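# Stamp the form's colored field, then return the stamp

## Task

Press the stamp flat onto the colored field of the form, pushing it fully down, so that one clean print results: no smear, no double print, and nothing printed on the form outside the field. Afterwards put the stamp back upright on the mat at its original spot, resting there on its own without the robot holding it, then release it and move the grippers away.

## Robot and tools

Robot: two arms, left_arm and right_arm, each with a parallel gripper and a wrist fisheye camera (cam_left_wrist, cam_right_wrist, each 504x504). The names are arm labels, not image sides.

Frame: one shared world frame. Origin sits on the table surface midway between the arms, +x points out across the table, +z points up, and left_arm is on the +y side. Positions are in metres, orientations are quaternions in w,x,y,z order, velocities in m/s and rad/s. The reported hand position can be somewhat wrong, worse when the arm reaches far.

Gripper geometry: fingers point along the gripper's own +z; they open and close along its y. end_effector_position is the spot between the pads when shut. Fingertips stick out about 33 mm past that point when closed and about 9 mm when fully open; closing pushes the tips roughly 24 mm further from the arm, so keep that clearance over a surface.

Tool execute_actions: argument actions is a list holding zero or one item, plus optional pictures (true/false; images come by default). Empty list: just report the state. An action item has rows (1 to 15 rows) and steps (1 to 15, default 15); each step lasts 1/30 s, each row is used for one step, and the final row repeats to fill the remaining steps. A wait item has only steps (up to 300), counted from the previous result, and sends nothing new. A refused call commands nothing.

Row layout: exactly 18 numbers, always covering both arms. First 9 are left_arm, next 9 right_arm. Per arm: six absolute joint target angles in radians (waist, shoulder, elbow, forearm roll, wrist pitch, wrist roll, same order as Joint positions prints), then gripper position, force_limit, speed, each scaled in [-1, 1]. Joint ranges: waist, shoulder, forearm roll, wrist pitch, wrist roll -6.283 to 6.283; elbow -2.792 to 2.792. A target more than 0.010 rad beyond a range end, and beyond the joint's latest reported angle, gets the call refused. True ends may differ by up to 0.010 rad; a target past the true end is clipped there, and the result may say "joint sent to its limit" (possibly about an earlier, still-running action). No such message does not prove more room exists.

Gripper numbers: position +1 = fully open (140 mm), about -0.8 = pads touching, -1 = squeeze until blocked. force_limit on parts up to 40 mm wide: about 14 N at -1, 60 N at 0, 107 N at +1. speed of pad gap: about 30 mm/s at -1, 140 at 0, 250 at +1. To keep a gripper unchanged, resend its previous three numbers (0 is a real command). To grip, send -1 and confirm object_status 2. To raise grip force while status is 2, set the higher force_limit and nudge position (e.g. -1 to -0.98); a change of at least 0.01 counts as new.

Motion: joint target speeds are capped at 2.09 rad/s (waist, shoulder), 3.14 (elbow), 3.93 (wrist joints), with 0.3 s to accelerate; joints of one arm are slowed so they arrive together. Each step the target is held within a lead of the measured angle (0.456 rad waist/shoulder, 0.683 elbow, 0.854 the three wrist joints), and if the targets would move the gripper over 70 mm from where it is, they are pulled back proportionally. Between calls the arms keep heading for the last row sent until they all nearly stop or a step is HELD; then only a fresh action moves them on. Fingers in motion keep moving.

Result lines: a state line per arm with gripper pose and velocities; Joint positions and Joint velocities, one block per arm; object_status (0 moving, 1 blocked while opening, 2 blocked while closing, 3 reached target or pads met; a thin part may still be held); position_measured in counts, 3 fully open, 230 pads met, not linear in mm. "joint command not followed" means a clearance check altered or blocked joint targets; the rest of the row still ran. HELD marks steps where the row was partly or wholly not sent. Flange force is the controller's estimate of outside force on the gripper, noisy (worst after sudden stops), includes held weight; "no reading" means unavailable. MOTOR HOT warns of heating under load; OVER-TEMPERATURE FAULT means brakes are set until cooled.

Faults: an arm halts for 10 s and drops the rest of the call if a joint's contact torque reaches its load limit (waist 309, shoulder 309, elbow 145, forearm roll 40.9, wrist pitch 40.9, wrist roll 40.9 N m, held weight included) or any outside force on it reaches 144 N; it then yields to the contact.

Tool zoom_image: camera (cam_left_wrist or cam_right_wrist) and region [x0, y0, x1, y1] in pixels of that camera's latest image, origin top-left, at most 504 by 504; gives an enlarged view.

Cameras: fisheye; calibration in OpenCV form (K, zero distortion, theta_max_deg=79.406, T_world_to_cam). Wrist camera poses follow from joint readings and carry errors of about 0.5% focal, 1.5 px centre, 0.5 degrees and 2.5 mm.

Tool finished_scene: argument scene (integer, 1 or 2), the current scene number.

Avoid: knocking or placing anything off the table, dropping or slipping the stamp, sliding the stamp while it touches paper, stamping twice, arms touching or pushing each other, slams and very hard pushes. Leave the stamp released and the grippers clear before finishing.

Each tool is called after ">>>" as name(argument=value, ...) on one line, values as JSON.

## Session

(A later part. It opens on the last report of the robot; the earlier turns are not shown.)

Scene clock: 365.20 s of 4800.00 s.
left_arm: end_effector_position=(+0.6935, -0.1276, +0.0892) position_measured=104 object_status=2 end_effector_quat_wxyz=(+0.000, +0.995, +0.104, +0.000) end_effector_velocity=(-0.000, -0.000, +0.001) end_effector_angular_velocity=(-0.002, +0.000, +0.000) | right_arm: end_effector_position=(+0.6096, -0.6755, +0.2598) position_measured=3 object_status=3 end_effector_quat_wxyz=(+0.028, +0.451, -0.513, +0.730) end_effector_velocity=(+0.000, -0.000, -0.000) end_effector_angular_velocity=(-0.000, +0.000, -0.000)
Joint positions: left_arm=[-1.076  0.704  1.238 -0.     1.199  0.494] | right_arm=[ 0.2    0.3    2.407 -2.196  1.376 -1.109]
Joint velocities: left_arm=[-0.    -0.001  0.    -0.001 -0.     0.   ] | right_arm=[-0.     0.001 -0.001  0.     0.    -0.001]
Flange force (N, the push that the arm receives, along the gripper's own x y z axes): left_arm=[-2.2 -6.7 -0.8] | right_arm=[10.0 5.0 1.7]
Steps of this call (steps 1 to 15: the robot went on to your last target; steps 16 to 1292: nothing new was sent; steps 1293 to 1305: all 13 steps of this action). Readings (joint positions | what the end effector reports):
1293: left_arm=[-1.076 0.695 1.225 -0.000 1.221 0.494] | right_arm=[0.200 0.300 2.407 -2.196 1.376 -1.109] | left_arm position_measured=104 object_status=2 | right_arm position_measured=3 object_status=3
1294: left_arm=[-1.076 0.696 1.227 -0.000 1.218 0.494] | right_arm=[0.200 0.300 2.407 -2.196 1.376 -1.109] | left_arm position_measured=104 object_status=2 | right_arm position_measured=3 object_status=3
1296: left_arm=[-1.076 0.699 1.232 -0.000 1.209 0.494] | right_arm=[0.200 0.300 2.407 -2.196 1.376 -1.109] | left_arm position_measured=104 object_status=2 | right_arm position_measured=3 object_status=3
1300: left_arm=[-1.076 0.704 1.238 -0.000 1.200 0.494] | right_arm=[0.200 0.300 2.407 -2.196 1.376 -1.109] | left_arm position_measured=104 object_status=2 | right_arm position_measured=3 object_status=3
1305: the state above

>>> execute_actions(actions=[{"rows": [[-1.0764,0.7051,1.2392,0,1.1973,0.4939,-1,0.6,-0.3, 0.2,0.3,2.407,-2.196,1.376,-1.109,1,0,0],[-1.0764,0.7057,1.2401,0,1.1958,0.4939,-1,0.6,-0.3, 0.2,0.3,2.407,-2.196,1.376,-1.109,1,0,0],[-1.0764,0.7063,1.2409,0,1.1944,0.4939,-1,0.6,-0.3, 0.2,0.3,2.407,-2.196,1.376,-1.109,1,0,0],[-1.0764,0.7069,1.2417,0,1.1930,0.4939,-1,0.6,-0.3, 0.2,0.3,2.407,-2.196,1.376,-1.109,1,0,0],[-1.0764,0.7076,1.2425,0,1.1915,0.4939,-1,0.6,-0.3, 0.2,0.3,2.407,-2.196,1.376,-1.109,1,0,0],[-1.0764,0.7082,1.2433,0,1.1901,0.4939,-1,0.6,-0.3, 0.2,0.3,2.407,-2.196,1.376,-1.109,1,0,0]], "steps": 10}])

Scene clock: 376.50 s of 4800.00 s.
left_arm: end_effector_position=(+0.6935, -0.1276, +0.0832) position_measured=104 object_status=2 end_effector_quat_wxyz=(+0.000, +0.995, +0.104, +0.000) end_effector_velocity=(+0.000, -0.000, -0.000) end_effector_angular_velocity=(-0.000, -0.001, -0.000) | right_arm: end_effector_position=(+0.6096, -0.6755, +0.2598) position_measured=3 object_status=3 end_effector_quat_wxyz=(+0.028, +0.451, -0.513, +0.730) end_effector_velocity=(+0.001, +0.000, +0.001) end_effector_angular_velocity=(-0.000, -0.001, -0.000)
Joint positions: left_arm=[-1.076  0.708  1.243 -0.     1.19   0.494] | right_arm=[ 0.2    0.3    2.407 -2.196  1.376 -1.109]
Joint velocities: left_arm=[-0.     0.     0.     0.001 -0.001 -0.   ] | right_arm=[ 0.     0.    -0.002  0.     0.    -0.   ]
Flange force (N, the push that the arm receives, along the gripper's own x y z axes): left_arm=[-1.8 -5.0 -5.7] | right_arm=[1.3 5.7 0.3]
Steps of this call (steps 1 to 15: the robot went on to your last target; steps 16 to 329: nothing new was sent; steps 330 to 339: all 10 steps of this action). Readings (joint positions | what the end effector reports):
330: left_arm=[-1.076 0.705 1.238 -0.000 1.198 0.494] | right_arm=[0.200 0.300 2.407 -2.196 1.376 -1.109] | left_arm position_measured=104 object_status=2 | right_arm position_measured=3 object_status=3
331: left_arm=[-1.076 0.705 1.238 -0.000 1.197 0.494] | right_arm=[0.200 0.300 2.407 -2.196 1.376 -1.109] | left_arm position_measured=104 object_status=2 | right_arm position_measured=3 object_status=3
333: left_arm=[-1.076 0.706 1.240 -0.000 1.194 0.494] | right_arm=[0.200 0.300 2.407 -2.196 1.376 -1.109] | left_arm position_measured=104 object_status=2 | right_arm position_measured=3 object_status=3
337: left_arm=[-1.076 0.708 1.243 0.000 1.190 0.494] | right_arm=[0.200 0.300 2.407 -2.196 1.376 -1.109] | left_arm position_measured=104 object_status=2 | right_arm position_measured=3 object_status=3
339: the state above
camera_calibration (this result's frames):
cam_left_wrist: T_world_to_cam=[[0.378392, -0.925309, -0.0249653, -0.368672], [-0.882876, -0.368881, 0.290614, 0.559227], [-0.278117, -0.0879245, -0.956515, 0.441062], [0, 0, 0, 1]] pos_world=[0.755897, -0.0960672, 0.250159]
cam_right_wrist: T_world_to_cam=[[-0.432267, -0.402587, -0.806889, 0.198439], [0.342155, 0.754665, -0.55983, 0.444043], [0.834311, -0.518077, -0.18847, -0.616318], [0, 0, 0, 1]] pos_world=[0.448048, -0.574515, 0.29255]

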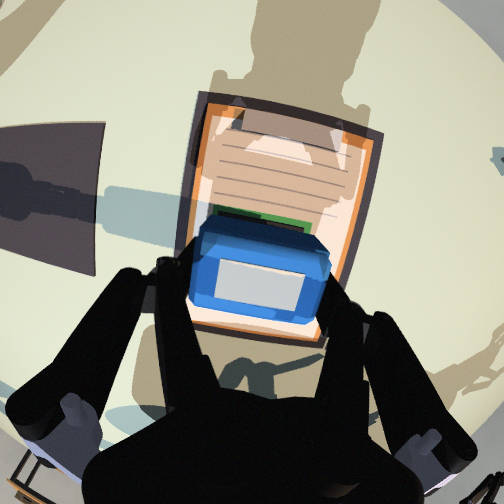

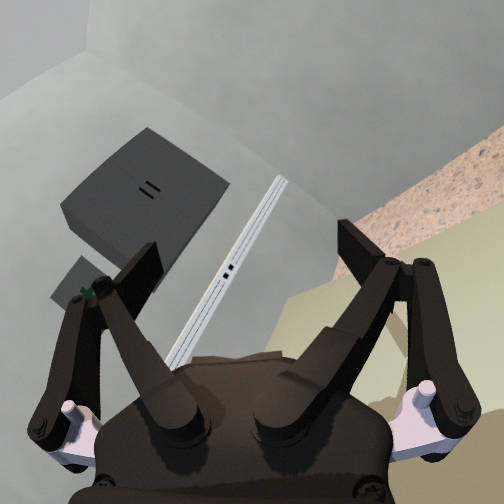

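>>> zoom_image(camera="cam_left_wrist", region=[180, 170, 350, 330])

Region (180, 170, 350, 330) of cam_left_wrist's 504x504 image, scaled by 2.965, with more detail than that image has; it fills the top 474 rows of this view, and the rest is white.

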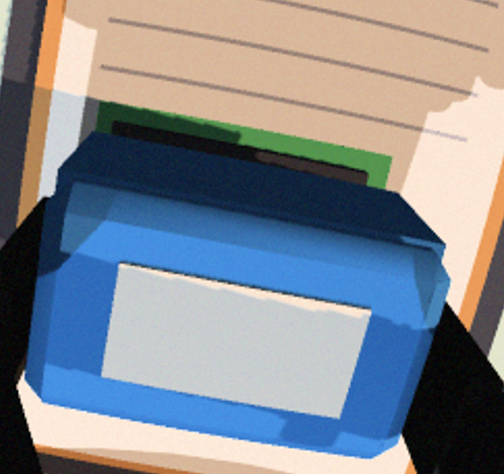

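>>> execute_actions(actions=[{"rows": [[-1.0764,0.7088,1.2441,0,1.1887,0.4939,-1,0.6,-0.3, 0.2,0.3,2.407,-2.196,1.376,-1.109,1,0,0],[-1.0764,0.7094,1.2449,0,1.1873,0.4939,-1,0.6,-0.3, 0.2,0.3,2.407,-2.196,1.376,-1.109,1,0,0],[-1.0764,0.7101,1.2457,0,1.1858,0.4939,-1,0.6,-0.3, 0.2,0.3,2.407,-2.196,1.376,-1.109,1,0,0],[-1.0764,0.7107,1.2465,0,1.1844,0.4939,-1,0.6,-0.3, 0.2,0.3,2.407,-2.196,1.376,-1.109,1,0,0],[-1.0764,0.7114,1.2473,0,1.1829,0.4939,-1,0.6,-0.3, 0.2,0.3,2.407,-2.196,1.376,-1.109,1,0,0],[-1.0764,0.7120,1.2481,0,1.1815,0.4939,-1,0.6,-0.3, 0.2,0.3,2.407,-2.196,1.376,-1.109,1,0,0]], "steps": 10}], pictures=false)

Scene clock: 388.37 s of 4800.00 s.
left_arm: end_effector_position=(+0.6935, -0.1275, +0.0771) position_measured=104 object_status=2 end_effector_quat_wxyz=(-0.000, +0.995, +0.104, -0.000) end_effector_velocity=(+0.000, +0.000, +0.000) end_effector_angular_velocity=(+0.001, -0.001, -0.000) | right_arm: end_effector_position=(+0.6096, -0.6755, +0.2598) position_measured=3 object_status=3 end_effector_quat_wxyz=(+0.028, +0.451, -0.513, +0.730) end_effector_velocity=(-0.000, +0.000, -0.000) end_effector_angular_velocity=(-0.000, +0.001, +0.000)
Joint positions: left_arm=[-1.076  0.712  1.248 -0.     1.182  0.494] | right_arm=[ 0.2    0.3    2.407 -2.196  1.376 -1.109]
Joint velocities: left_arm=[ 0.    -0.001  0.001  0.001 -0.    -0.   ] | right_arm=[ 0.  0.  0.  0.  0. -0.]
Flange force (N, the push that the arm receives, along the gripper's own x y z axes): left_arm=[-1.1 -6.0 -7.7] | right_arm=[4.5 5.7 1.9]
Steps of this call (steps 1 to 15: the robot went on to your last target; steps 16 to 346: nothing new was sent; steps 347 to 356: all 10 steps of this action). Readings (joint positions | what the end effector reports):
347: left_arm=[-1.076 0.708 1.243 -0.000 1.190 0.494] | right_arm=[0.200 0.300 2.407 -2.196 1.376 -1.109] | left_arm position_measured=104 object_status=2 | right_arm position_measured=3 object_status=3
348: left_arm=[-1.076 0.709 1.244 -0.000 1.189 0.494] | right_arm=[0.200 0.300 2.407 -2.196 1.376 -1.109] | left_arm position_measured=104 object_status=2 | right_arm position_measured=3 object_status=3
350: left_arm=[-1.076 0.710 1.246 -0.000 1.186 0.494] | right_arm=[0.200 0.300 2.407 -2.196 1.376 -1.109] | left_arm position_measured=104 object_status=2 | right_arm position_measured=3 object_status=3
354: left_arm=[-1.076 0.712 1.248 -0.000 1.182 0.494] | right_arm=[0.200 0.300 2.407 -2.196 1.376 -1.109] | left_arm position_measured=104 object_status=2 | right_arm position_measured=3 object_status=3
356: the state above

>>> execute_actions(actions=[{"rows": [[-1.0764,0.7133,1.2496,0,1.1787,0.4939,-1,0.6,-0.3, 0.2,0.3,2.407,-2.196,1.376,-1.109,1,0,0],[-1.0764,0.7146,1.2512,0,1.1758,0.4939,-1,0.6,-0.3, 0.2,0.3,2.407,-2.196,1.376,-1.109,1,0,0],[-1.0764,0.7159,1.2527,0,1.1730,0.4939,-1,0.6,-0.3, 0.2,0.3,2.407,-2.196,1.376,-1.109,1,0,0],[-1.0764,0.7173,1.2542,0,1.1701,0.4939,-1,0.6,-0.3, 0.2,0.3,2.407,-2.196,1.376,-1.109,1,0,0],[-1.0764,0.7186,1.2557,0,1.1673,0.4939,-1,0.6,-0.3, 0.2,0.3,2.407,-2.196,1.376,-1.109,1,0,0]], "steps": 9}])

Scene clock: 397.53 s of 4800.00 s.
left_arm: end_effector_position=(+0.6935, -0.1276, +0.0673) position_measured=104 object_status=2 end_effector_quat_wxyz=(+0.000, +0.995, +0.104, +0.000) end_effector_velocity=(+0.000, -0.000, -0.002) end_effector_angular_velocity=(-0.000, +0.001, +0.001) | right_arm: end_effector_position=(+0.6096, -0.6755, +0.2598) position_measured=3 object_status=3 end_effector_quat_wxyz=(+0.028, +0.451, -0.513, +0.730) end_effector_velocity=(+0.000, -0.000, +0.001) end_effector_angular_velocity=(-0.000, -0.001, -0.000)
Joint positions: left_arm=[-1.076  0.718  1.256 -0.     1.167  0.494] | right_arm=[ 0.2    0.3    2.407 -2.196  1.376 -1.109]
Joint velocities: left_arm=[ 0.     0.002 -0.    -0.001 -0.001 -0.   ] | right_arm=[-0.    -0.001 -0.001  0.    -0.    -0.   ]
Flange force (N, the push that the arm receives, along the gripper's own x y z axes): left_arm=[-0.1 -3.7 -7.5] | right_arm=[5.7 7.6 3.7]
Steps of this call (steps 1 to 15: the robot went on to your last target; steps 16 to 266: nothing new was sent; steps 267 to 275: all 9 steps of this action). Readings (joint positions | what the end effector reports):
267: left_arm=[-1.076 0.712 1.248 -0.000 1.181 0.494] | right_arm=[0.200 0.300 2.407 -2.196 1.376 -1.109] | left_arm position_measured=104 object_status=2 | right_arm position_measured=3 object_status=3
268: left_arm=[-1.076 0.713 1.249 -0.000 1.179 0.494] | right_arm=[0.200 0.300 2.407 -2.196 1.376 -1.109] | left_arm position_measured=104 object_status=2 | right_arm position_measured=3 object_status=3
270: left_arm=[-1.076 0.715 1.252 -0.000 1.173 0.494] | right_arm=[0.200 0.300 2.407 -2.196 1.376 -1.109] | left_arm position_measured=104 object_status=2 | right_arm position_measured=3 object_status=3
274: left_arm=[-1.076 0.718 1.256 -0.000 1.167 0.494] | right_arm=[0.200 0.300 2.407 -2.196 1.376 -1.109] | left_arm position_measured=104 object_status=2 | right_arm position_measured=3 object_status=3
275: the state above
camera_calibration (this result's frames):
cam_left_wrist: T_world_to_cam=[[0.378392, -0.925309, -0.0249718, -0.36903], [-0.882875, -0.368882, 0.290616, 0.563842], [-0.278121, -0.0879196, -0.956514, 0.425829], [0, 0, 0, 1]] pos_world=[0.755872, -0.0960372, 0.234235]
cam_right_wrist: T_world_to_cam=[[-0.432267, -0.402587, -0.806889, 0.198439], [0.342155, 0.754666, -0.55983, 0.444043], [0.834311, -0.518077, -0.18847, -0.616318], [0, 0, 0, 1]] pos_world=[0.448048, -0.574515, 0.29255]

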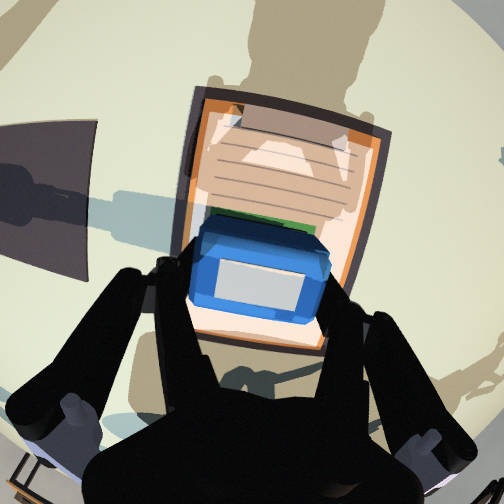

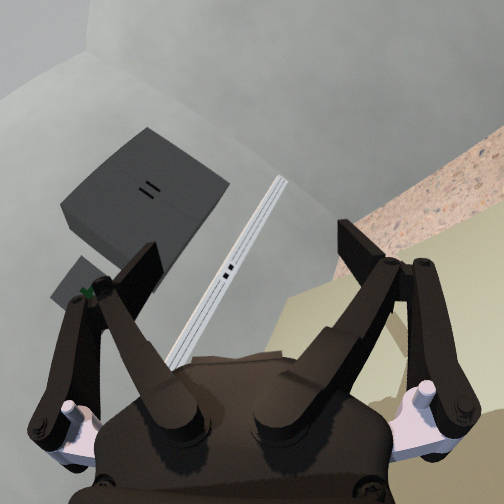

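>>> execute_actions(actions=[{"rows": [[-1.0764,0.7192,1.2565,0,1.1659,0.4939,-1,0.6,-0.3, 0.2,0.3,2.407,-2.196,1.376,-1.109,1,0,0],[-1.0764,0.7199,1.2572,0,1.1645,0.4939,-1,0.6,-0.3, 0.2,0.3,2.407,-2.196,1.376,-1.109,1,0,0],[-1.0764,0.7206,1.2580,0,1.1630,0.4939,-1,0.6,-0.3, 0.2,0.3,2.407,-2.196,1.376,-1.109,1,0,0]], "steps": 7}], pictures=false)

Scene clock: 409.67 s of 4800.00 s.
left_arm: end_effector_position=(+0.6934, -0.1275, +0.0640) position_measured=104 object_status=2 end_effector_quat_wxyz=(-0.000, +0.995, +0.104, -0.000) end_effector_velocity=(+0.000, -0.000, +0.001) end_effector_angular_velocity=(-0.002, -0.001, +0.000) | right_arm: end_effector_position=(+0.6096, -0.6755, +0.2598) position_measured=3 object_status=3 end_effector_quat_wxyz=(+0.028, +0.451, -0.513, +0.730) end_effector_velocity=(-0.001, -0.000, -0.001) end_effector_angular_velocity=(-0.000, +0.002, -0.000)
Joint positions: left_arm=[-1.076  0.721  1.258 -0.     1.163  0.494] | right_arm=[ 0.2    0.3    2.407 -2.196  1.376 -1.109]
Joint velocities: left_arm=[ 0.    -0.001 -0.    -0.    -0.001  0.   ] | right_arm=[-0.     0.001  0.001 -0.    -0.    -0.001]
Flange force (N, the push that the arm receives, along the gripper's own x y z axes): left_arm=[-1.6 -5.0 -9.0] | right_arm=[7.7 6.4 4.6]
Steps of this call (steps 1 to 15: the robot went on to your last target; steps 16 to 357: nothing new was sent; steps 358 to 364: all 7 steps of this action). Readings (joint positions | what the end effector reports):
358: left_arm=[-1.076 0.719 1.256 -0.000 1.167 0.494] | right_arm=[0.200 0.300 2.407 -2.196 1.376 -1.109] | left_arm position_measured=104 object_status=2 | right_arm position_measured=3 object_status=3
359: left_arm=[-1.076 0.719 1.256 -0.000 1.166 0.494] | right_arm=[0.200 0.300 2.407 -2.196 1.376 -1.109] | left_arm position_measured=104 object_status=2 | right_arm position_measured=3 object_status=3
361: left_arm=[-1.076 0.720 1.258 -0.000 1.164 0.494] | right_arm=[0.200 0.300 2.407 -2.196 1.376 -1.109] | left_arm position_measured=104 object_status=2 | right_arm position_measured=3 object_status=3
364: the state above

>>> execute_actions(actions=[{"rows": [[-1.0764,0.7213,1.2587,0,1.1616,0.4939,-1,0.6,-0.3, 0.2,0.3,2.407,-2.196,1.376,-1.109,1,0,0],[-1.0764,0.7219,1.2594,0,1.1602,0.4939,-1,0.6,-0.3, 0.2,0.3,2.407,-2.196,1.376,-1.109,1,0,0],[-1.0764,0.7226,1.2602,0,1.1588,0.4939,-1,0.6,-0.3, 0.2,0.3,2.407,-2.196,1.376,-1.109,1,0,0]], "steps": 7}], pictures=false)

Scene clock: 418.83 s of 4800.00 s.
left_arm: end_effector_position=(+0.6936, -0.1277, +0.0616) position_measured=104 object_status=2 end_effector_quat_wxyz=(+0.000, +0.995, +0.104, +0.000) end_effector_velocity=(-0.001, +0.002, -0.004) end_effector_angular_velocity=(+0.004, +0.003, +0.000) | right_arm: end_effector_position=(+0.6096, -0.6755, +0.2598) position_measured=3 object_status=3 end_effector_quat_wxyz=(+0.028, +0.451, -0.513, +0.730) end_effector_velocity=(-0.000, +0.000, -0.001) end_effector_angular_velocity=(-0.001, +0.003, +0.001)
Joint positions: left_arm=[-1.076  0.722  1.26  -0.     1.159  0.494] | right_arm=[ 0.2    0.3    2.407 -2.196  1.376 -1.109]
Joint velocities: left_arm=[ 0.     0.002  0.003  0.    -0.    -0.   ] | right_arm=[ 0.     0.001  0.001 -0.     0.    -0.002]
Flange force (N, the push that the arm receives, along the gripper's own x y z axes): left_arm=[-0.5 -3.5 -8.4] | right_arm=[5.4 7.5 5.5]
Steps of this call (steps 1 to 15: the robot went on to your last target; steps 16 to 268: nothing new was sent; steps 269 to 275: all 7 steps of this action). Readings (joint positions | what the end effector reports):
269: left_arm=[-1.076 0.721 1.258 -0.000 1.163 0.494] | right_arm=[0.200 0.300 2.407 -2.196 1.376 -1.109] | left_arm position_measured=104 object_status=2 | right_arm position_measured=3 object_status=3
270: left_arm=[-1.076 0.721 1.258 -0.000 1.162 0.494] | right_arm=[0.200 0.300 2.407 -2.196 1.376 -1.109] | left_arm position_measured=104 object_status=2 | right_arm position_measured=3 object_status=3
272: left_arm=[-1.076 0.722 1.259 -0.000 1.159 0.494] | right_arm=[0.200 0.300 2.407 -2.196 1.376 -1.109] | left_arm position_measured=104 object_status=2 | right_arm position_measured=3 object_status=3
275: the state above

>>> execute_actions(actions=[{"rows": [[-1.0764,0.7233,1.2609,0,1.1574,0.4939,-1,0.6,-0.3, 0.2,0.3,2.407,-2.196,1.376,-1.109,1,0,0],[-1.0764,0.7240,1.2616,0,1.1560,0.4939,-1,0.6,-0.3, 0.2,0.3,2.407,-2.196,1.376,-1.109,1,0,0],[-1.0764,0.7247,1.2623,0,1.1546,0.4939,-1,0.6,-0.3, 0.2,0.3,2.407,-2.196,1.376,-1.109,1,0,0]], "steps": 8}], pictures=false)

Scene clock: 423.87 s of 4800.00 s.
left_arm: end_effector_position=(+0.6935, -0.1276, +0.0585) position_measured=104 object_status=2 end_effector_quat_wxyz=(+0.000, +0.995, +0.104, +0.000) end_effector_velocity=(+0.000, -0.001, -0.001) end_effector_angular_velocity=(-0.002, -0.000, +0.001) | right_arm: end_effector_position=(+0.6096, -0.6755, +0.2598) position_measured=3 object_status=3 end_effector_quat_wxyz=(+0.028, +0.451, -0.513, +0.730) end_effector_velocity=(-0.001, -0.000, -0.000) end_effector_angular_velocity=(-0.001, +0.002, -0.000)
Joint positions: left_arm=[-1.076  0.724  1.262 -0.     1.155  0.494] | right_arm=[ 0.2    0.3    2.407 -2.196  1.376 -1.109]
Joint velocities: left_arm=[-0.     0.002 -0.001 -0.001 -0.002 -0.   ] | right_arm=[ 0.    -0.001  0.002  0.    -0.    -0.001]
Flange force (N, the push that the arm receives, along the gripper's own x y z axes): left_arm=[-4.4 -12.5 -42.8] | right_arm=[6.1 6.3 3.3]
Steps of this call (steps 1 to 15: the robot went on to your last target; steps 16 to 143: nothing new was sent; steps 144 to 151: all 8 steps of this action). Readings (joint positions | what the end effector reports):
144: left_arm=[-1.076 0.723 1.260 0.000 1.159 0.494] | right_arm=[0.200 0.300 2.407 -2.196 1.376 -1.109] | left_arm position_measured=104 object_status=2 | right_arm position_measured=3 object_status=3
145: left_arm=[-1.076 0.723 1.261 -0.000 1.158 0.494] | right_arm=[0.200 0.300 2.407 -2.196 1.376 -1.109] | left_arm position_measured=104 object_status=2 | right_arm position_measured=3 object_status=3
147: left_arm=[-1.076 0.724 1.262 -0.000 1.155 0.494] | right_arm=[0.200 0.300 2.407 -2.196 1.376 -1.109] | left_arm position_measured=104 object_status=2 | right_arm position_measured=3 object_status=3
151: the state above

>>> execute_actions(actions=[{"rows": [[-1.0764,0.7250,1.2627,0,1.1539,0.4939,-1,0.6,-0.3, 0.2,0.3,2.407,-2.196,1.376,-1.109,1,0,0]], "steps": 8}])

Scene clock: 433.87 s of 4800.00 s.
left_arm: end_effector_position=(+0.6935, -0.1276, +0.0579) position_measured=104 object_status=2 end_effector_quat_wxyz=(+0.000, +0.995, +0.104, +0.000) end_effector_velocity=(+0.000, -0.000, +0.001) end_effector_angular_velocity=(-0.001, -0.002, -0.001) | right_arm: end_effector_position=(+0.6096, -0.6755, +0.2598) position_measured=3 object_status=3 end_effector_quat_wxyz=(+0.028, +0.451, -0.513, +0.730) end_effector_velocity=(-0.000, +0.000, +0.000) end_effector_angular_velocity=(-0.000, -0.000, +0.000)
Joint positions: left_arm=[-1.076  0.725  1.263 -0.     1.154  0.494] | right_arm=[ 0.2    0.3    2.407 -2.196  1.376 -1.109]
Joint velocities: left_arm=[-0.    -0.001 -0.001  0.    -0.     0.001] | right_arm=[ 0.    -0.001  0.     0.    -0.    -0.001]
Flange force (N, the push that the arm receives, along the gripper's own x y z axes): left_arm=[-8.3 -22.7 -81.8] | right_arm=[5.9 5.3 3.4]
Steps of this call (steps 1 to 15: the robot went on to your last target; steps 16 to 292: nothing new was sent; steps 293 to 300: all 8 steps of this action). Readings (joint positions | what the end effector reports):
293: left_arm=[-1.076 0.725 1.262 -0.000 1.154 0.494] | right_arm=[0.200 0.300 2.407 -2.196 1.376 -1.109] | left_arm position_measured=104 object_status=2 | right_arm position_measured=3 object_status=3
294: left_arm=[-1.076 0.725 1.263 -0.000 1.154 0.494] | right_arm=[0.200 0.300 2.407 -2.196 1.376 -1.109] | left_arm position_measured=104 object_status=2 | right_arm position_measured=3 object_status=3
296: left_arm=[-1.076 0.725 1.263 -0.000 1.154 0.494] | right_arm=[0.200 0.300 2.407 -2.196 1.376 -1.109] | left_arm position_measured=104 object_status=2 | right_arm position_measured=3 object_status=3
300: the state above
camera_calibration (this result's frames):
cam_left_wrist: T_world_to_cam=[[0.378392, -0.92531, -0.0249306, -0.369275], [-0.882883, -0.368872, 0.290603, 0.566602], [-0.278094, -0.0879512, -0.956519, 0.416752], [0, 0, 0, 1]] pos_world=[0.755871, -0.0960362, 0.224769]
cam_right_wrist: T_world_to_cam=[[-0.432267, -0.402587, -0.806889, 0.198439], [0.342155, 0.754665, -0.55983, 0.444043], [0.834311, -0.518077, -0.18847, -0.616318], [0, 0, 0, 1]] pos_world=[0.448048, -0.574515, 0.29255]

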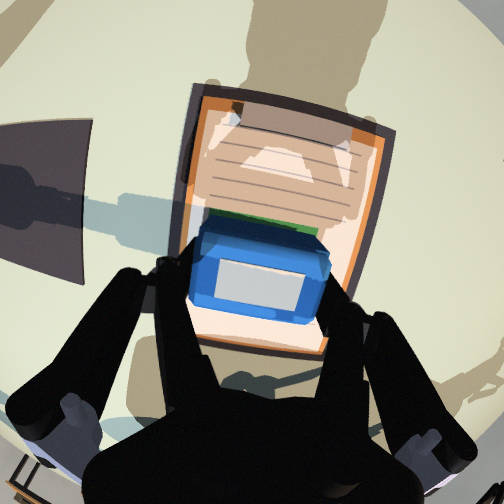

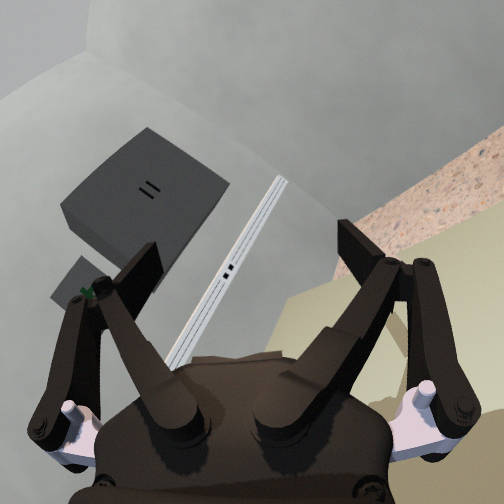

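>>> execute_actions(actions=[{"rows": [[-1.0764,0.7240,1.2616,0,1.1560,0.4939,-1,0.6,-0.3, 0.2,0.3,2.407,-2.196,1.376,-1.109,1,0,0],[-1.0764,0.7219,1.2594,0,1.1602,0.4939,-1,0.6,-0.3, 0.2,0.3,2.407,-2.196,1.376,-1.109,1,0,0],[-1.0764,0.7192,1.2565,0,1.1659,0.4939,-1,0.6,-0.3, 0.2,0.3,2.407,-2.196,1.376,-1.109,1,0,0],[-1.0764,0.7159,1.2527,0,1.1730,0.4939,-1,0.6,-0.3, 0.2,0.3,2.407,-2.196,1.376,-1.109,1,0,0],[-1.0764,0.7120,1.2481,0,1.1815,0.4939,-1,0.6,-0.3, 0.2,0.3,2.407,-2.196,1.376,-1.109,1,0,0],[-1.0764,0.7082,1.2433,0,1.1901,0.4939,-1,0.6,-0.3, 0.2,0.3,2.407,-2.196,1.376,-1.109,1,0,0],[-1.0764,0.7045,1.2384,0,1.1987,0.4939,-1,0.6,-0.3, 0.2,0.3,2.407,-2.196,1.376,-1.109,1,0,0],[-1.0764,0.7008,1.2335,0,1.2074,0.4939,-1,0.6,-0.3, 0.2,0.3,2.407,-2.196,1.376,-1.109,1,0,0],[-1.0764,0.6948,1.2249,0,1.2219,0.4939,-1,0.6,-0.3, 0.2,0.3,2.407,-2.196,1.376,-1.109,1,0,0],[-1.0764,0.6890,1.2160,0,1.2366,0.4939,-1,0.6,-0.3, 0.2,0.3,2.407,-2.196,1.376,-1.109,1,0,0],[-1.0764,0.6835,1.2067,0,1.2514,0.4939,-1,0.6,-0.3, 0.2,0.3,2.407,-2.196,1.376,-1.109,1,0,0]], "steps": 15}])

Scene clock: 447.07 s of 4800.00 s.
left_arm: end_effector_position=(+0.6936, -0.1277, +0.1255) position_measured=104 object_status=2 end_effector_quat_wxyz=(+0.000, +0.995, +0.104, +0.000) end_effector_velocity=(-0.001, +0.001, +0.002) end_effector_angular_velocity=(+0.001, -0.000, -0.001) | right_arm: end_effector_position=(+0.6096, -0.6755, +0.2598) position_measured=3 object_status=3 end_effector_quat_wxyz=(+0.028, +0.451, -0.513, +0.730) end_effector_velocity=(-0.000, -0.000, -0.000) end_effector_angular_velocity=(-0.000, +0.000, -0.000)
Joint positions: left_arm=[-1.076  0.683  1.206 -0.     1.251  0.494] | right_arm=[ 0.2    0.3    2.407 -2.196  1.376 -1.109]
Joint velocities: left_arm=[-0.    -0.002  0.001  0.001  0.002  0.   ] | right_arm=[ 0. -0.  0.  0.  0. -0.]
Flange force (N, the push that the arm receives, along the gripper's own x y z axes): left_arm=[-2.7 -3.5 1.8] | right_arm=[4.9 6.0 3.2]
Steps of this call (steps 1 to 15: the robot went on to your last target; steps 16 to 381: nothing new was sent; steps 382 to 396: all 15 steps of this action). Readings (joint positions | what the end effector reports):
382: left_arm=[-1.076 0.725 1.263 -0.000 1.154 0.494] | right_arm=[0.200 0.300 2.407 -2.196 1.376 -1.109] | left_arm position_measured=104 object_status=2 | right_arm position_measured=3 object_status=3
383: left_arm=[-1.076 0.725 1.262 -0.000 1.155 0.494] | right_arm=[0.200 0.300 2.407 -2.196 1.376 -1.109] | left_arm position_measured=104 object_status=2 | right_arm position_measured=3 object_status=3
385: left_arm=[-1.076 0.722 1.258 -0.000 1.164 0.494] | right_arm=[0.200 0.300 2.407 -2.196 1.376 -1.109] | left_arm position_measured=104 object_status=2 | right_arm position_measured=3 object_status=3
389: left_arm=[-1.076 0.706 1.240 -0.000 1.196 0.494] | right_arm=[0.200 0.300 2.407 -2.196 1.376 -1.109] | left_arm position_measured=104 object_status=2 | right_arm position_measured=3 object_status=3
396: the state above
camera_calibration (this result's frames):
cam_left_wrist: T_world_to_cam=[[0.378399, -0.925317, -0.0245316, -0.367817], [-0.882962, -0.368779, 0.290482, 0.547088], [-0.277835, -0.0882576, -0.956566, 0.481232], [0, 0, 0, 1]] pos_world=[0.755942, -0.0961202, 0.292388]
cam_right_wrist: T_world_to_cam=[[-0.432267, -0.402586, -0.806889, 0.198439], [0.342155, 0.754666, -0.55983, 0.444043], [0.834311, -0.518077, -0.18847, -0.616318], [0, 0, 0, 1]] pos_world=[0.448048, -0.574515, 0.29255]

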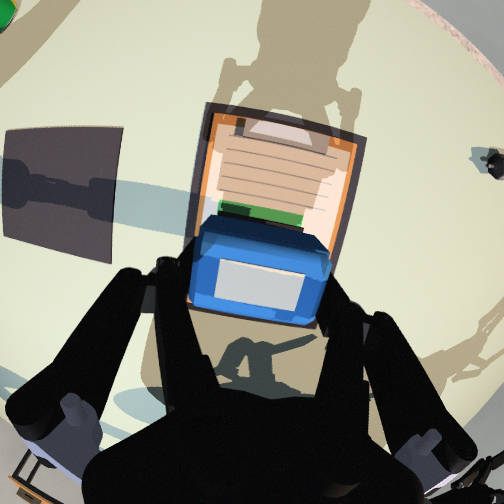

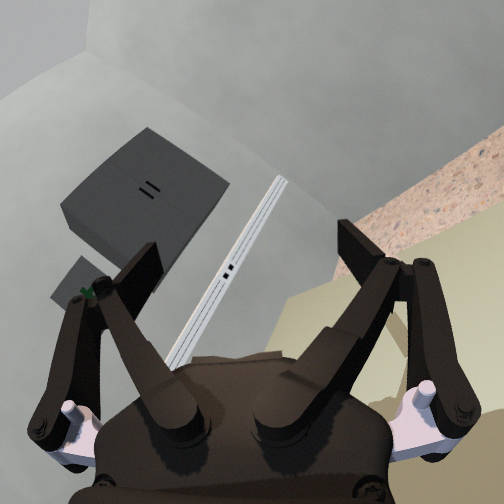

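>>> execute_actions(actions=[{"rows": [[-0.8645,0.3459,1.7456,0,1.0501,0.5428,-1,0.6,-0.3, 0.2,0.3,2.407,-2.196,1.376,-1.109,1,0,0]], "steps": 15}], pictures=false)

>>> execute_actions(actions=[{"steps": 15}])

Scene clock: 455.70 s of 4800.00 s.
left_arm: end_effector_position=(+0.6573, +0.1203, +0.1280) position_measured=104 object_status=2 end_effector_quat_wxyz=(-0.000, +0.985, +0.174, -0.000) end_effector_velocity=(-0.191, +0.538, -0.033) end_effector_angular_velocity=(-0.000, -0.001, +0.314) | right_arm: end_effector_position=(+0.6096, -0.6755, +0.2598) position_measured=3 object_status=3 end_effector_quat_wxyz=(+0.028, +0.451, -0.513, +0.730) end_effector_velocity=(-0.001, +0.000, -0.001) end_effector_angular_velocity=(+0.000, +0.002, +0.001)
Joint positions: left_arm=[-0.893  0.391  1.674 -0.     1.077  0.536] | right_arm=[ 0.2    0.3    2.407 -2.196  1.376 -1.109]
Joint velocities: left_arm=[ 0.407 -0.651  1.032  0.    -0.381  0.093] | right_arm=[ 0.     0.     0.003 -0.     0.     0.001]
Flange force (N, the push that the arm receives, along the gripper's own x y z axes): left_arm=[-1.8 -6.6 1.2] | right_arm=[8.2 5.3 1.4]
Steps of this call (steps 1 to 15: the robot went on to your last target; steps 16 to 244: nothing new was sent; steps 245 to 259: all 15 steps of this action). Readings (joint positions | what the end effector reports):
245: left_arm=[-1.076 0.683 1.208 -0.000 1.251 0.494] | right_arm=[0.200 0.300 2.407 -2.196 1.376 -1.109] | left_arm position_measured=104 object_status=2 | right_arm position_measured=3 object_status=3
246: left_arm=[-1.073 0.678 1.217 -0.000 1.248 0.495] | right_arm=[0.200 0.300 2.407 -2.196 1.376 -1.109] | left_arm position_measured=104 object_status=2 | right_arm position_measured=3 object_status=3
248: left_arm=[-1.052 0.645 1.271 -0.000 1.228 0.500] | right_arm=[0.200 0.300 2.407 -2.196 1.376 -1.109] | left_arm position_measured=104 object_status=2 | right_arm position_measured=3 object_status=3
252: left_arm=[-0.993 0.551 1.420 -0.000 1.172 0.513] | right_arm=[0.200 0.300 2.407 -2.196 1.376 -1.109] | left_arm position_measured=104 object_status=2 | right_arm position_measured=3 object_status=3
259: the state above

Scene clock: 456.20 s of 4800.00 s.
left_arm: end_effector_position=(+0.6430, +0.1571, +0.1252) position_measured=104 object_status=2 end_effector_quat_wxyz=(+0.000, +0.983, +0.185, +0.000) end_effector_velocity=(+0.000, +0.000, -0.000) end_effector_angular_velocity=(+0.001, -0.000, -0.002) | right_arm: end_effector_position=(+0.6096, -0.6755, +0.2598) position_measured=3 object_status=3 end_effector_quat_wxyz=(+0.028, +0.451, -0.513, +0.730) end_effector_velocity=(+0.000, -0.000, +0.001) end_effector_angular_velocity=(+0.000, -0.003, -0.000)
Joint positions: left_arm=[-0.865  0.346  1.746 -0.     1.05   0.543] | right_arm=[ 0.2    0.3    2.407 -2.196  1.376 -1.109]
Joint velocities: left_arm=[-0.001  0.    -0.     0.001  0.     0.001] | right_arm=[-0.    -0.001 -0.001 -0.     0.     0.   ]
Flange force (N, the push that the arm receives, along the gripper's own x y z axes): left_arm=[-0.4 -4.2 0.9] | right_arm=[8.0 5.2 5.7]
Steps of this call (steps 1 to 15: the robot went on to your last target). Readings (joint positions | what the end effector reports):
1: left_arm=[-0.880 0.370 1.706 -0.000 1.065 0.539] | right_arm=[0.200 0.300 2.407 -2.196 1.376 -1.109] | left_arm position_measured=104 object_status=2 | right_arm position_measured=3 object_status=3
2: left_arm=[-0.870 0.355 1.730 -0.000 1.056 0.541] | right_arm=[0.200 0.300 2.407 -2.196 1.376 -1.109] | left_arm position_measured=104 object_status=2 | right_arm position_measured=3 object_status=3
4: left_arm=[-0.865 0.346 1.745 -0.000 1.050 0.543] | right_arm=[0.200 0.300 2.407 -2.196 1.376 -1.109] | left_arm position_measured=104 object_status=2 | right_arm position_measured=3 object_status=3
8: left_arm=[-0.865 0.346 1.745 -0.000 1.050 0.543] | right_arm=[0.200 0.300 2.407 -2.196 1.376 -1.109] | left_arm position_measured=104 object_status=2 | right_arm position_measured=3 object_status=3
15: the state above
camera_calibration (this result's frames):
cam_left_wrist: T_world_to_cam=[[0.523502, -0.851659, -0.0249551, -0.1899], [-0.811336, -0.507231, 0.290604, 0.583184], [-0.260154, -0.131885, -0.956518, 0.487577], [0, 0, 0, 1]] pos_world=[0.699416, 0.198383, 0.292161]
cam_right_wrist: T_world_to_cam=[[-0.432267, -0.402587, -0.806889, 0.198439], [0.342155, 0.754666, -0.55983, 0.444043], [0.834311, -0.518077, -0.18847, -0.616318], [0, 0, 0, 1]] pos_world=[0.448048, -0.574515, 0.29255]

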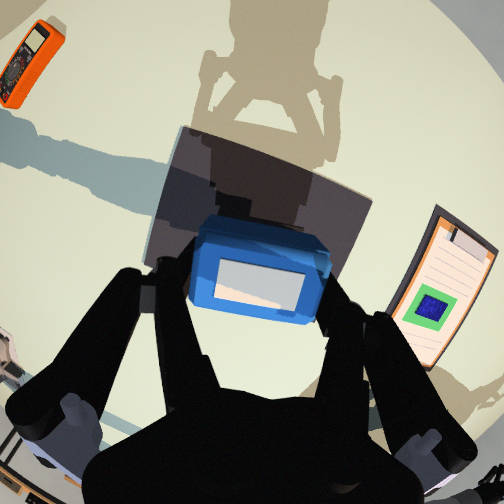

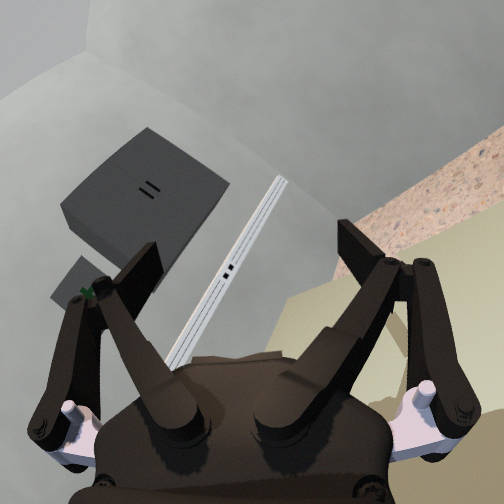

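>>> execute_actions(actions=[{"rows": [[-0.8645,0.3540,1.7540,0,1.0336,0.5428,-1,0.6,-0.3, 0.2,0.3,2.407,-2.196,1.376,-1.109,1,0,0],[-0.8645,0.3620,1.7620,0,1.0176,0.5428,-1,0.6,-0.3, 0.2,0.3,2.407,-2.196,1.376,-1.109,1,0,0],[-0.8645,0.3700,1.7698,0,1.0018,0.5428,-1,0.6,-0.3, 0.2,0.3,2.407,-2.196,1.376,-1.109,1,0,0],[-0.8645,0.3760,1.7752,0,0.9904,0.5428,-1,0.6,-0.3, 0.2,0.3,2.407,-2.196,1.376,-1.109,1,0,0],[-0.8645,0.3778,1.7768,0,0.9870,0.5428,-1,0.6,-0.3, 0.2,0.3,2.407,-2.196,1.376,-1.109,1,0,0],[-0.8645,0.3796,1.7783,0,0.9837,0.5428,-1,0.6,-0.3, 0.2,0.3,2.407,-2.196,1.376,-1.109,1,0,0],[-0.8645,0.3805,1.7791,0,0.9820,0.5428,-1,0.6,-0.3, 0.2,0.3,2.407,-2.196,1.376,-1.109,1,0,0],[-0.8645,0.3814,1.7799,0,0.9803,0.5428,-1,0.6,-0.3, 0.2,0.3,2.407,-2.196,1.376,-1.109,1,0,0],[-0.8645,0.3823,1.7807,0,0.9786,0.5428,-1,0.6,-0.3, 0.2,0.3,2.407,-2.196,1.376,-1.109,1,0,0]], "steps": 15}])

Scene clock: 473.07 s of 4800.00 s.
left_arm: end_effector_position=(+0.6430, +0.1572, +0.0832) position_measured=104 object_status=2 end_effector_quat_wxyz=(+0.000, +0.983, +0.185, +0.000) end_effector_velocity=(-0.000, -0.000, -0.001) end_effector_angular_velocity=(-0.000, +0.001, +0.000) | right_arm: end_effector_position=(+0.6096, -0.6755, +0.2598) position_measured=3 object_status=3 end_effector_quat_wxyz=(+0.028, +0.451, -0.513, +0.730) end_effector_velocity=(+0.000, +0.000, +0.001) end_effector_angular_velocity=(+0.000, -0.002, +0.000)
Joint positions: left_arm=[-0.864  0.382  1.781 -0.     0.979  0.543] | right_arm=[ 0.2    0.3    2.407 -2.196  1.376 -1.109]
Joint velocities: left_arm=[-0.     0.     0.    -0.001 -0.     0.   ] | right_arm=[ 0.    -0.    -0.001 -0.     0.     0.001]
Flange force (N, the push that the arm receives, along the gripper's own x y z axes): left_arm=[-0.5 -4.5 -5.4] | right_arm=[7.0 5.5 3.3]
Steps of this call (steps 1 to 15: the robot went on to your last target; steps 16 to 491: nothing new was sent; steps 492 to 506: all 15 steps of this action). Readings (joint positions | what the end effector reports):
492: left_arm=[-0.864 0.346 1.746 -0.000 1.049 0.543] | right_arm=[0.200 0.300 2.407 -2.196 1.376 -1.109] | left_arm position_measured=104 object_status=2 | right_arm position_measured=3 object_status=3
493: left_arm=[-0.864 0.350 1.750 -0.000 1.039 0.543] | right_arm=[0.200 0.300 2.407 -2.196 1.376 -1.109] | left_arm position_measured=104 object_status=2 | right_arm position_measured=3 object_status=3
495: left_arm=[-0.864 0.366 1.766 -0.000 1.010 0.543] | right_arm=[0.200 0.300 2.407 -2.196 1.376 -1.109] | left_arm position_measured=104 object_status=2 | right_arm position_measured=3 object_status=3
499: left_arm=[-0.864 0.381 1.779 -0.000 0.982 0.543] | right_arm=[0.200 0.300 2.407 -2.196 1.376 -1.109] | left_arm position_measured=104 object_status=2 | right_arm position_measured=3 object_status=3
506: the state above
camera_calibration (this result's frames):
cam_left_wrist: T_world_to_cam=[[0.523566, -0.851617, -0.0250391, -0.190965], [-0.811276, -0.50731, 0.290634, 0.595414], [-0.260212, -0.131853, -0.956507, 0.447425], [0, 0, 0, 1]] pos_world=[0.699453, 0.198424, 0.250136]
cam_right_wrist: T_world_to_cam=[[-0.432267, -0.402587, -0.806889, 0.198439], [0.342155, 0.754665, -0.55983, 0.444043], [0.834311, -0.518077, -0.18847, -0.616318], [0, 0, 0, 1]] pos_world=[0.448048, -0.574515, 0.29255]

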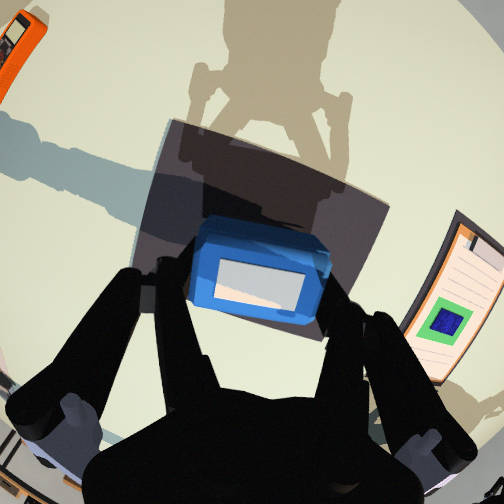

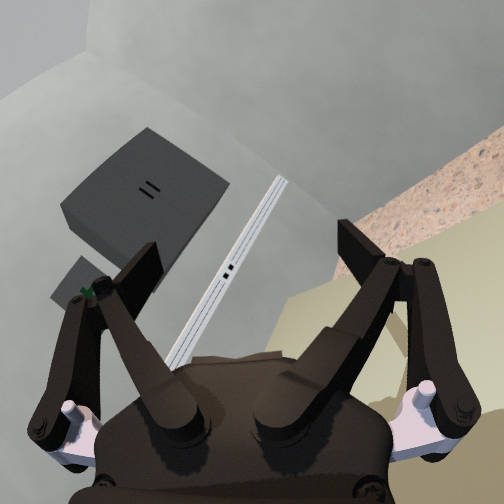

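Contact on the mat (Fz about −5 N). Opening the gripper, then retreating.

>>> execute_actions(actions=[{"rows": [[-0.8645,0.3823,1.7807,0,0.9786,0.5428,0.8,0.6,0, 0.2,0.3,2.407,-2.196,1.376,-1.109,1,0,0],[-0.8645,0.3823,1.7807,0,0.9786,0.5428,0.8,0.6,0, 0.2,0.3,2.407,-2.196,1.376,-1.109,1,0,0],[-0.8645,0.3823,1.7807,0,0.9786,0.5428,0.8,0.6,0, 0.2,0.3,2.407,-2.196,1.376,-1.109,1,0,0],[-0.8645,0.3823,1.7807,0,0.9786,0.5428,0.8,0.6,0, 0.2,0.3,2.407,-2.196,1.376,-1.109,1,0,0],[-0.8645,0.3823,1.7807,0,0.9786,0.5428,0.8,0.6,0, 0.2,0.3,2.407,-2.196,1.376,-1.109,1,0,0],[-0.8645,0.3823,1.7807,0,0.9786,0.5428,0.8,0.6,0, 0.2,0.3,2.407,-2.196,1.376,-1.109,1,0,0],[-0.8645,0.3823,1.7807,0,0.9786,0.5428,0.8,0.6,0, 0.2,0.3,2.407,-2.196,1.376,-1.109,1,0,0],[-0.8607,0.275,1.70,0,1.1666,0.5466,0.8,0.6,0, 0.2,0.3,2.407,-2.196,1.376,-1.109,1,0,0]], "steps": 15}], pictures=false)

>>> execute_actions(actions=[{"steps": 10}])

Scene clock: 485.93 s of 4800.00 s.
left_arm: end_effector_position=(+0.6349, +0.1665, +0.1952) position_measured=28 object_status=0 end_effector_quat_wxyz=(+0.001, +0.983, +0.185, +0.001) end_effector_velocity=(-0.023, +0.023, +0.163) end_effector_angular_velocity=(-0.007, -0.009, +0.002) | right_arm: end_effector_position=(+0.6096, -0.6755, +0.2598) position_measured=3 object_status=3 end_effector_quat_wxyz=(+0.028, +0.451, -0.513, +0.730) end_effector_velocity=(+0.001, +0.000, +0.001) end_effector_angular_velocity=(+0.001, -0.002, +0.000)
Joint positions: left_arm=[-0.861  0.276  1.701 -0.     1.162  0.547] | right_arm=[ 0.2    0.3    2.407 -2.196  1.376 -1.109]
Joint velocities: left_arm=[ 0.007 -0.159 -0.107 -0.     0.254  0.006] | right_arm=[ 0.001  0.    -0.002  0.    -0.     0.001]
Flange force (N, the push that the arm receives, along the gripper's own x y z axes): left_arm=[7.2 -1.8 3.0] | right_arm=[5.7 5.7 -0.1]
Steps of this call (steps 1 to 15: the robot went on to your last target; steps 16 to 371: nothing new was sent; steps 372 to 386: all 15 steps of this action). Readings (joint positions | what the end effector reports):
372: left_arm=[-0.865 0.382 1.781 -0.000 0.979 0.543] | right_arm=[0.200 0.300 2.407 -2.196 1.376 -1.109] | left_arm position_measured=104 object_status=0 | right_arm position_measured=3 object_status=3
373: left_arm=[-0.865 0.382 1.781 -0.000 0.979 0.543] | right_arm=[0.200 0.300 2.407 -2.196 1.376 -1.109] | left_arm position_measured=104 object_status=0 | right_arm position_measured=3 object_status=3
375: left_arm=[-0.865 0.382 1.781 -0.000 0.979 0.543] | right_arm=[0.200 0.300 2.407 -2.196 1.376 -1.109] | left_arm position_measured=83 object_status=0 | right_arm position_measured=3 object_status=3
379: left_arm=[-0.865 0.382 1.781 -0.000 0.980 0.543] | right_arm=[0.200 0.300 2.407 -2.196 1.376 -1.109] | left_arm position_measured=53 object_status=0 | right_arm position_measured=3 object_status=3
386: the state above

Scene clock: 486.27 s of 4800.00 s.
left_arm: end_effector_position=(+0.6343, +0.1671, +0.1969) position_measured=28 object_status=3 end_effector_quat_wxyz=(+0.000, +0.983, +0.185, +0.000) end_effector_velocity=(+0.000, +0.000, +0.000) end_effector_angular_velocity=(+0.001, -0.000, -0.000) | right_arm: end_effector_position=(+0.6096, -0.6755, +0.2598) position_measured=3 object_status=3 end_effector_quat_wxyz=(+0.028, +0.451, -0.513, +0.730) end_effector_velocity=(-0.000, -0.000, +0.001) end_effector_angular_velocity=(-0.000, -0.001, -0.000)
Joint positions: left_arm=[-0.861  0.275  1.7   -0.     1.167  0.547] | right_arm=[ 0.2    0.3    2.407 -2.196  1.376 -1.109]
Joint velocities: left_arm=[ 0.    -0.     0.     0.001  0.     0.   ] | right_arm=[-0.001 -0.001 -0.    -0.     0.    -0.   ]
Flange force (N, the push that the arm receives, along the gripper's own x y z axes): left_arm=[-0.1 -5.1 -1.2] | right_arm=[-1.3 6.8 2.9]
Steps of this call (steps 1 to 10: the robot went on to your last target). Readings (joint positions | what the end effector reports):
1: left_arm=[-0.861 0.274 1.700 -0.000 1.166 0.547] | right_arm=[0.200 0.300 2.407 -2.196 1.376 -1.109] | left_arm position_measured=28 object_status=0 | right_arm position_measured=3 object_status=3
2: left_arm=[-0.861 0.275 1.700 -0.000 1.166 0.547] | right_arm=[0.200 0.300 2.407 -2.196 1.376 -1.109] | left_arm position_measured=28 object_status=0 | right_arm position_measured=3 object_status=3
4: left_arm=[-0.861 0.275 1.700 -0.000 1.166 0.547] | right_arm=[0.200 0.300 2.407 -2.196 1.376 -1.109] | left_arm position_measured=28 object_status=3 | right_arm position_measured=3 object_status=3
8: left_arm=[-0.861 0.275 1.700 -0.000 1.167 0.547] | right_arm=[0.200 0.300 2.407 -2.196 1.376 -1.109] | left_arm position_measured=28 object_status=3 | right_arm position_measured=3 object_status=3
10: the state above
camera_calibration (this result's frames):
cam_left_wrist: T_world_to_cam=[[0.523523, -0.851647, -0.0249471, -0.175116], [-0.81131, -0.507241, 0.290658, 0.560333], [-0.260192, -0.131926, -0.956502, 0.555196], [0, 0, 0, 1]] pos_world=[0.690739, 0.208332, 0.363812]
cam_right_wrist: T_world_to_cam=[[-0.432267, -0.402587, -0.806889, 0.198439], [0.342155, 0.754666, -0.55983, 0.444043], [0.834311, -0.518077, -0.18847, -0.616318], [0, 0, 0, 1]] pos_world=[0.448048, -0.574515, 0.29255]

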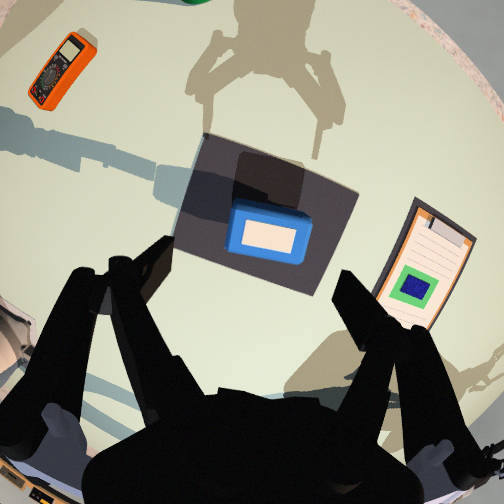

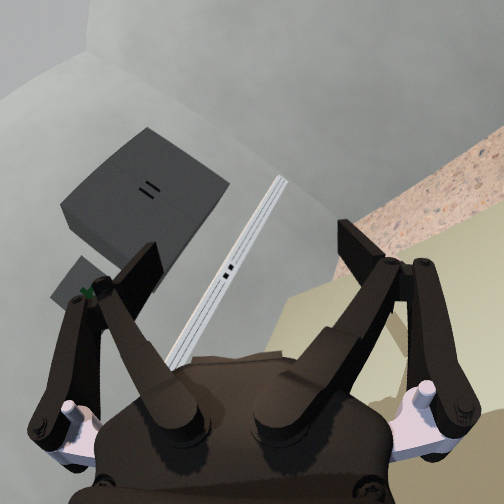

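>>> execute_actions(actions=[{"rows": [[-0.45,0.21,1.625,0,1.306,0.70,0.8,0.6,0, 0.2,0.3,2.407,-2.196,1.376,-1.109,1,0,0]], "steps": 15}], pictures=false)

>>> execute_actions(actions=[{"steps": 15}])

Scene clock: 492.60 s of 4800.00 s.
left_arm: end_effector_position=(+0.7211, +0.3788, +0.2652) position_measured=28 object_status=3 end_effector_quat_wxyz=(+0.000, +0.958, +0.288, +0.000) end_effector_velocity=(+0.109, +0.526, +0.164) end_effector_angular_velocity=(-0.002, -0.005, +0.499) | right_arm: end_effector_position=(+0.6096, -0.6755, +0.2598) position_measured=3 object_status=3 end_effector_quat_wxyz=(+0.028, +0.451, -0.513, +0.730) end_effector_velocity=(+0.000, +0.000, +0.000) end_effector_angular_velocity=(+0.000, -0.001, +0.000)
Joint positions: left_arm=[-0.523  0.222  1.638  0.     1.281  0.673] | right_arm=[ 0.2    0.3    2.407 -2.196  1.376 -1.109]
Joint velocities: left_arm=[ 0.795 -0.127 -0.147 -0.     0.269  0.296] | right_arm=[ 0.    -0.001 -0.     0.    -0.     0.   ]
Flange force (N, the push that the arm receives, along the gripper's own x y z axes): left_arm=[-3.3 -4.6 0.3] | right_arm=[3.2 8.3 6.4]
Steps of this call (steps 1 to 15: the robot went on to your last target; steps 16 to 175: nothing new was sent; steps 176 to 190: all 15 steps of this action). Readings (joint positions | what the end effector reports):
176: left_arm=[-0.860 0.275 1.700 0.000 1.167 0.547] | right_arm=[0.200 0.300 2.407 -2.196 1.376 -1.109] | left_arm position_measured=28 object_status=3 | right_arm position_measured=3 object_status=3
177: left_arm=[-0.854 0.275 1.700 0.000 1.169 0.549] | right_arm=[0.200 0.300 2.407 -2.196 1.376 -1.109] | left_arm position_measured=28 object_status=3 | right_arm position_measured=3 object_status=3
179: left_arm=[-0.818 0.269 1.693 0.000 1.181 0.563] | right_arm=[0.200 0.300 2.407 -2.196 1.376 -1.109] | left_arm position_measured=28 object_status=3 | right_arm position_measured=3 object_status=3
183: left_arm=[-0.710 0.252 1.673 0.000 1.218 0.603] | right_arm=[0.200 0.300 2.407 -2.196 1.376 -1.109] | left_arm position_measured=28 object_status=3 | right_arm position_measured=3 object_status=3
190: the state above

Scene clock: 493.10 s of 4800.00 s.
left_arm: end_effector_position=(+0.7291, +0.4272, +0.2805) position_measured=28 object_status=3 end_effector_quat_wxyz=(+0.000, +0.951, +0.309, +0.000) end_effector_velocity=(+0.000, +0.000, +0.001) end_effector_angular_velocity=(-0.000, -0.001, +0.000) | right_arm: end_effector_position=(+0.6096, -0.6755, +0.2598) position_measured=3 object_status=3 end_effector_quat_wxyz=(+0.028, +0.451, -0.513, +0.730) end_effector_velocity=(+0.001, +0.000, +0.001) end_effector_angular_velocity=(+0.001, -0.002, +0.000)
Joint positions: left_arm=[-0.45   0.21   1.625  0.     1.306  0.7  ] | right_arm=[ 0.2    0.3    2.407 -2.196  1.376 -1.109]
Joint velocities: left_arm=[ 0.    -0.001 -0.     0.    -0.    -0.   ] | right_arm=[ 0.    -0.    -0.001  0.     0.     0.001]
Flange force (N, the push that the arm receives, along the gripper's own x y z axes): left_arm=[-0.1 -3.7 0.5] | right_arm=[5.8 5.9 3.8]
Steps of this call (steps 1 to 15: the robot went on to your last target). Readings (joint positions | what the end effector reports):
1: left_arm=[-0.496 0.218 1.634 0.000 1.290 0.683] | right_arm=[0.200 0.300 2.407 -2.196 1.376 -1.109] | left_arm position_measured=28 object_status=3 | right_arm position_measured=3 object_status=3
2: left_arm=[-0.474 0.214 1.629 0.000 1.298 0.691] | right_arm=[0.200 0.300 2.407 -2.196 1.376 -1.109] | left_arm position_measured=28 object_status=3 | right_arm position_measured=3 object_status=3
4: left_arm=[-0.451 0.210 1.625 0.000 1.305 0.699] | right_arm=[0.200 0.300 2.407 -2.196 1.376 -1.109] | left_arm position_measured=28 object_status=3 | right_arm position_measured=3 object_status=3
8: left_arm=[-0.450 0.210 1.625 0.000 1.306 0.700] | right_arm=[0.200 0.300 2.407 -2.196 1.376 -1.109] | left_arm position_measured=28 object_status=3 | right_arm position_measured=3 object_status=3
15: the state above
camera_calibration (this result's frames):
cam_left_wrist: T_world_to_cam=[[0.722932, -0.690488, -0.0243989, -0.215494], [-0.655824, -0.696895, 0.290227, 0.712638], [-0.217402, -0.193813, -0.956647, 0.689432], [0, 0, 0, 1]] pos_world=[0.773037, 0.481458, 0.447458]
cam_right_wrist: T_world_to_cam=[[-0.432267, -0.402586, -0.806889, 0.198439], [0.342155, 0.754666, -0.55983, 0.444043], [0.834311, -0.518077, -0.18847, -0.616318], [0, 0, 0, 1]] pos_world=[0.448048, -0.574515, 0.29255]

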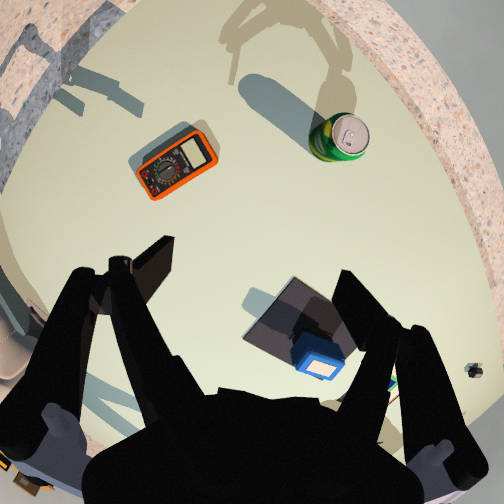

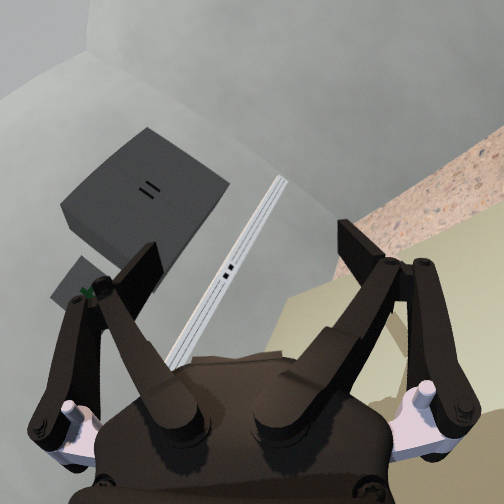

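>>> finished_scene(scene=1)

The scene is finished: the task was done.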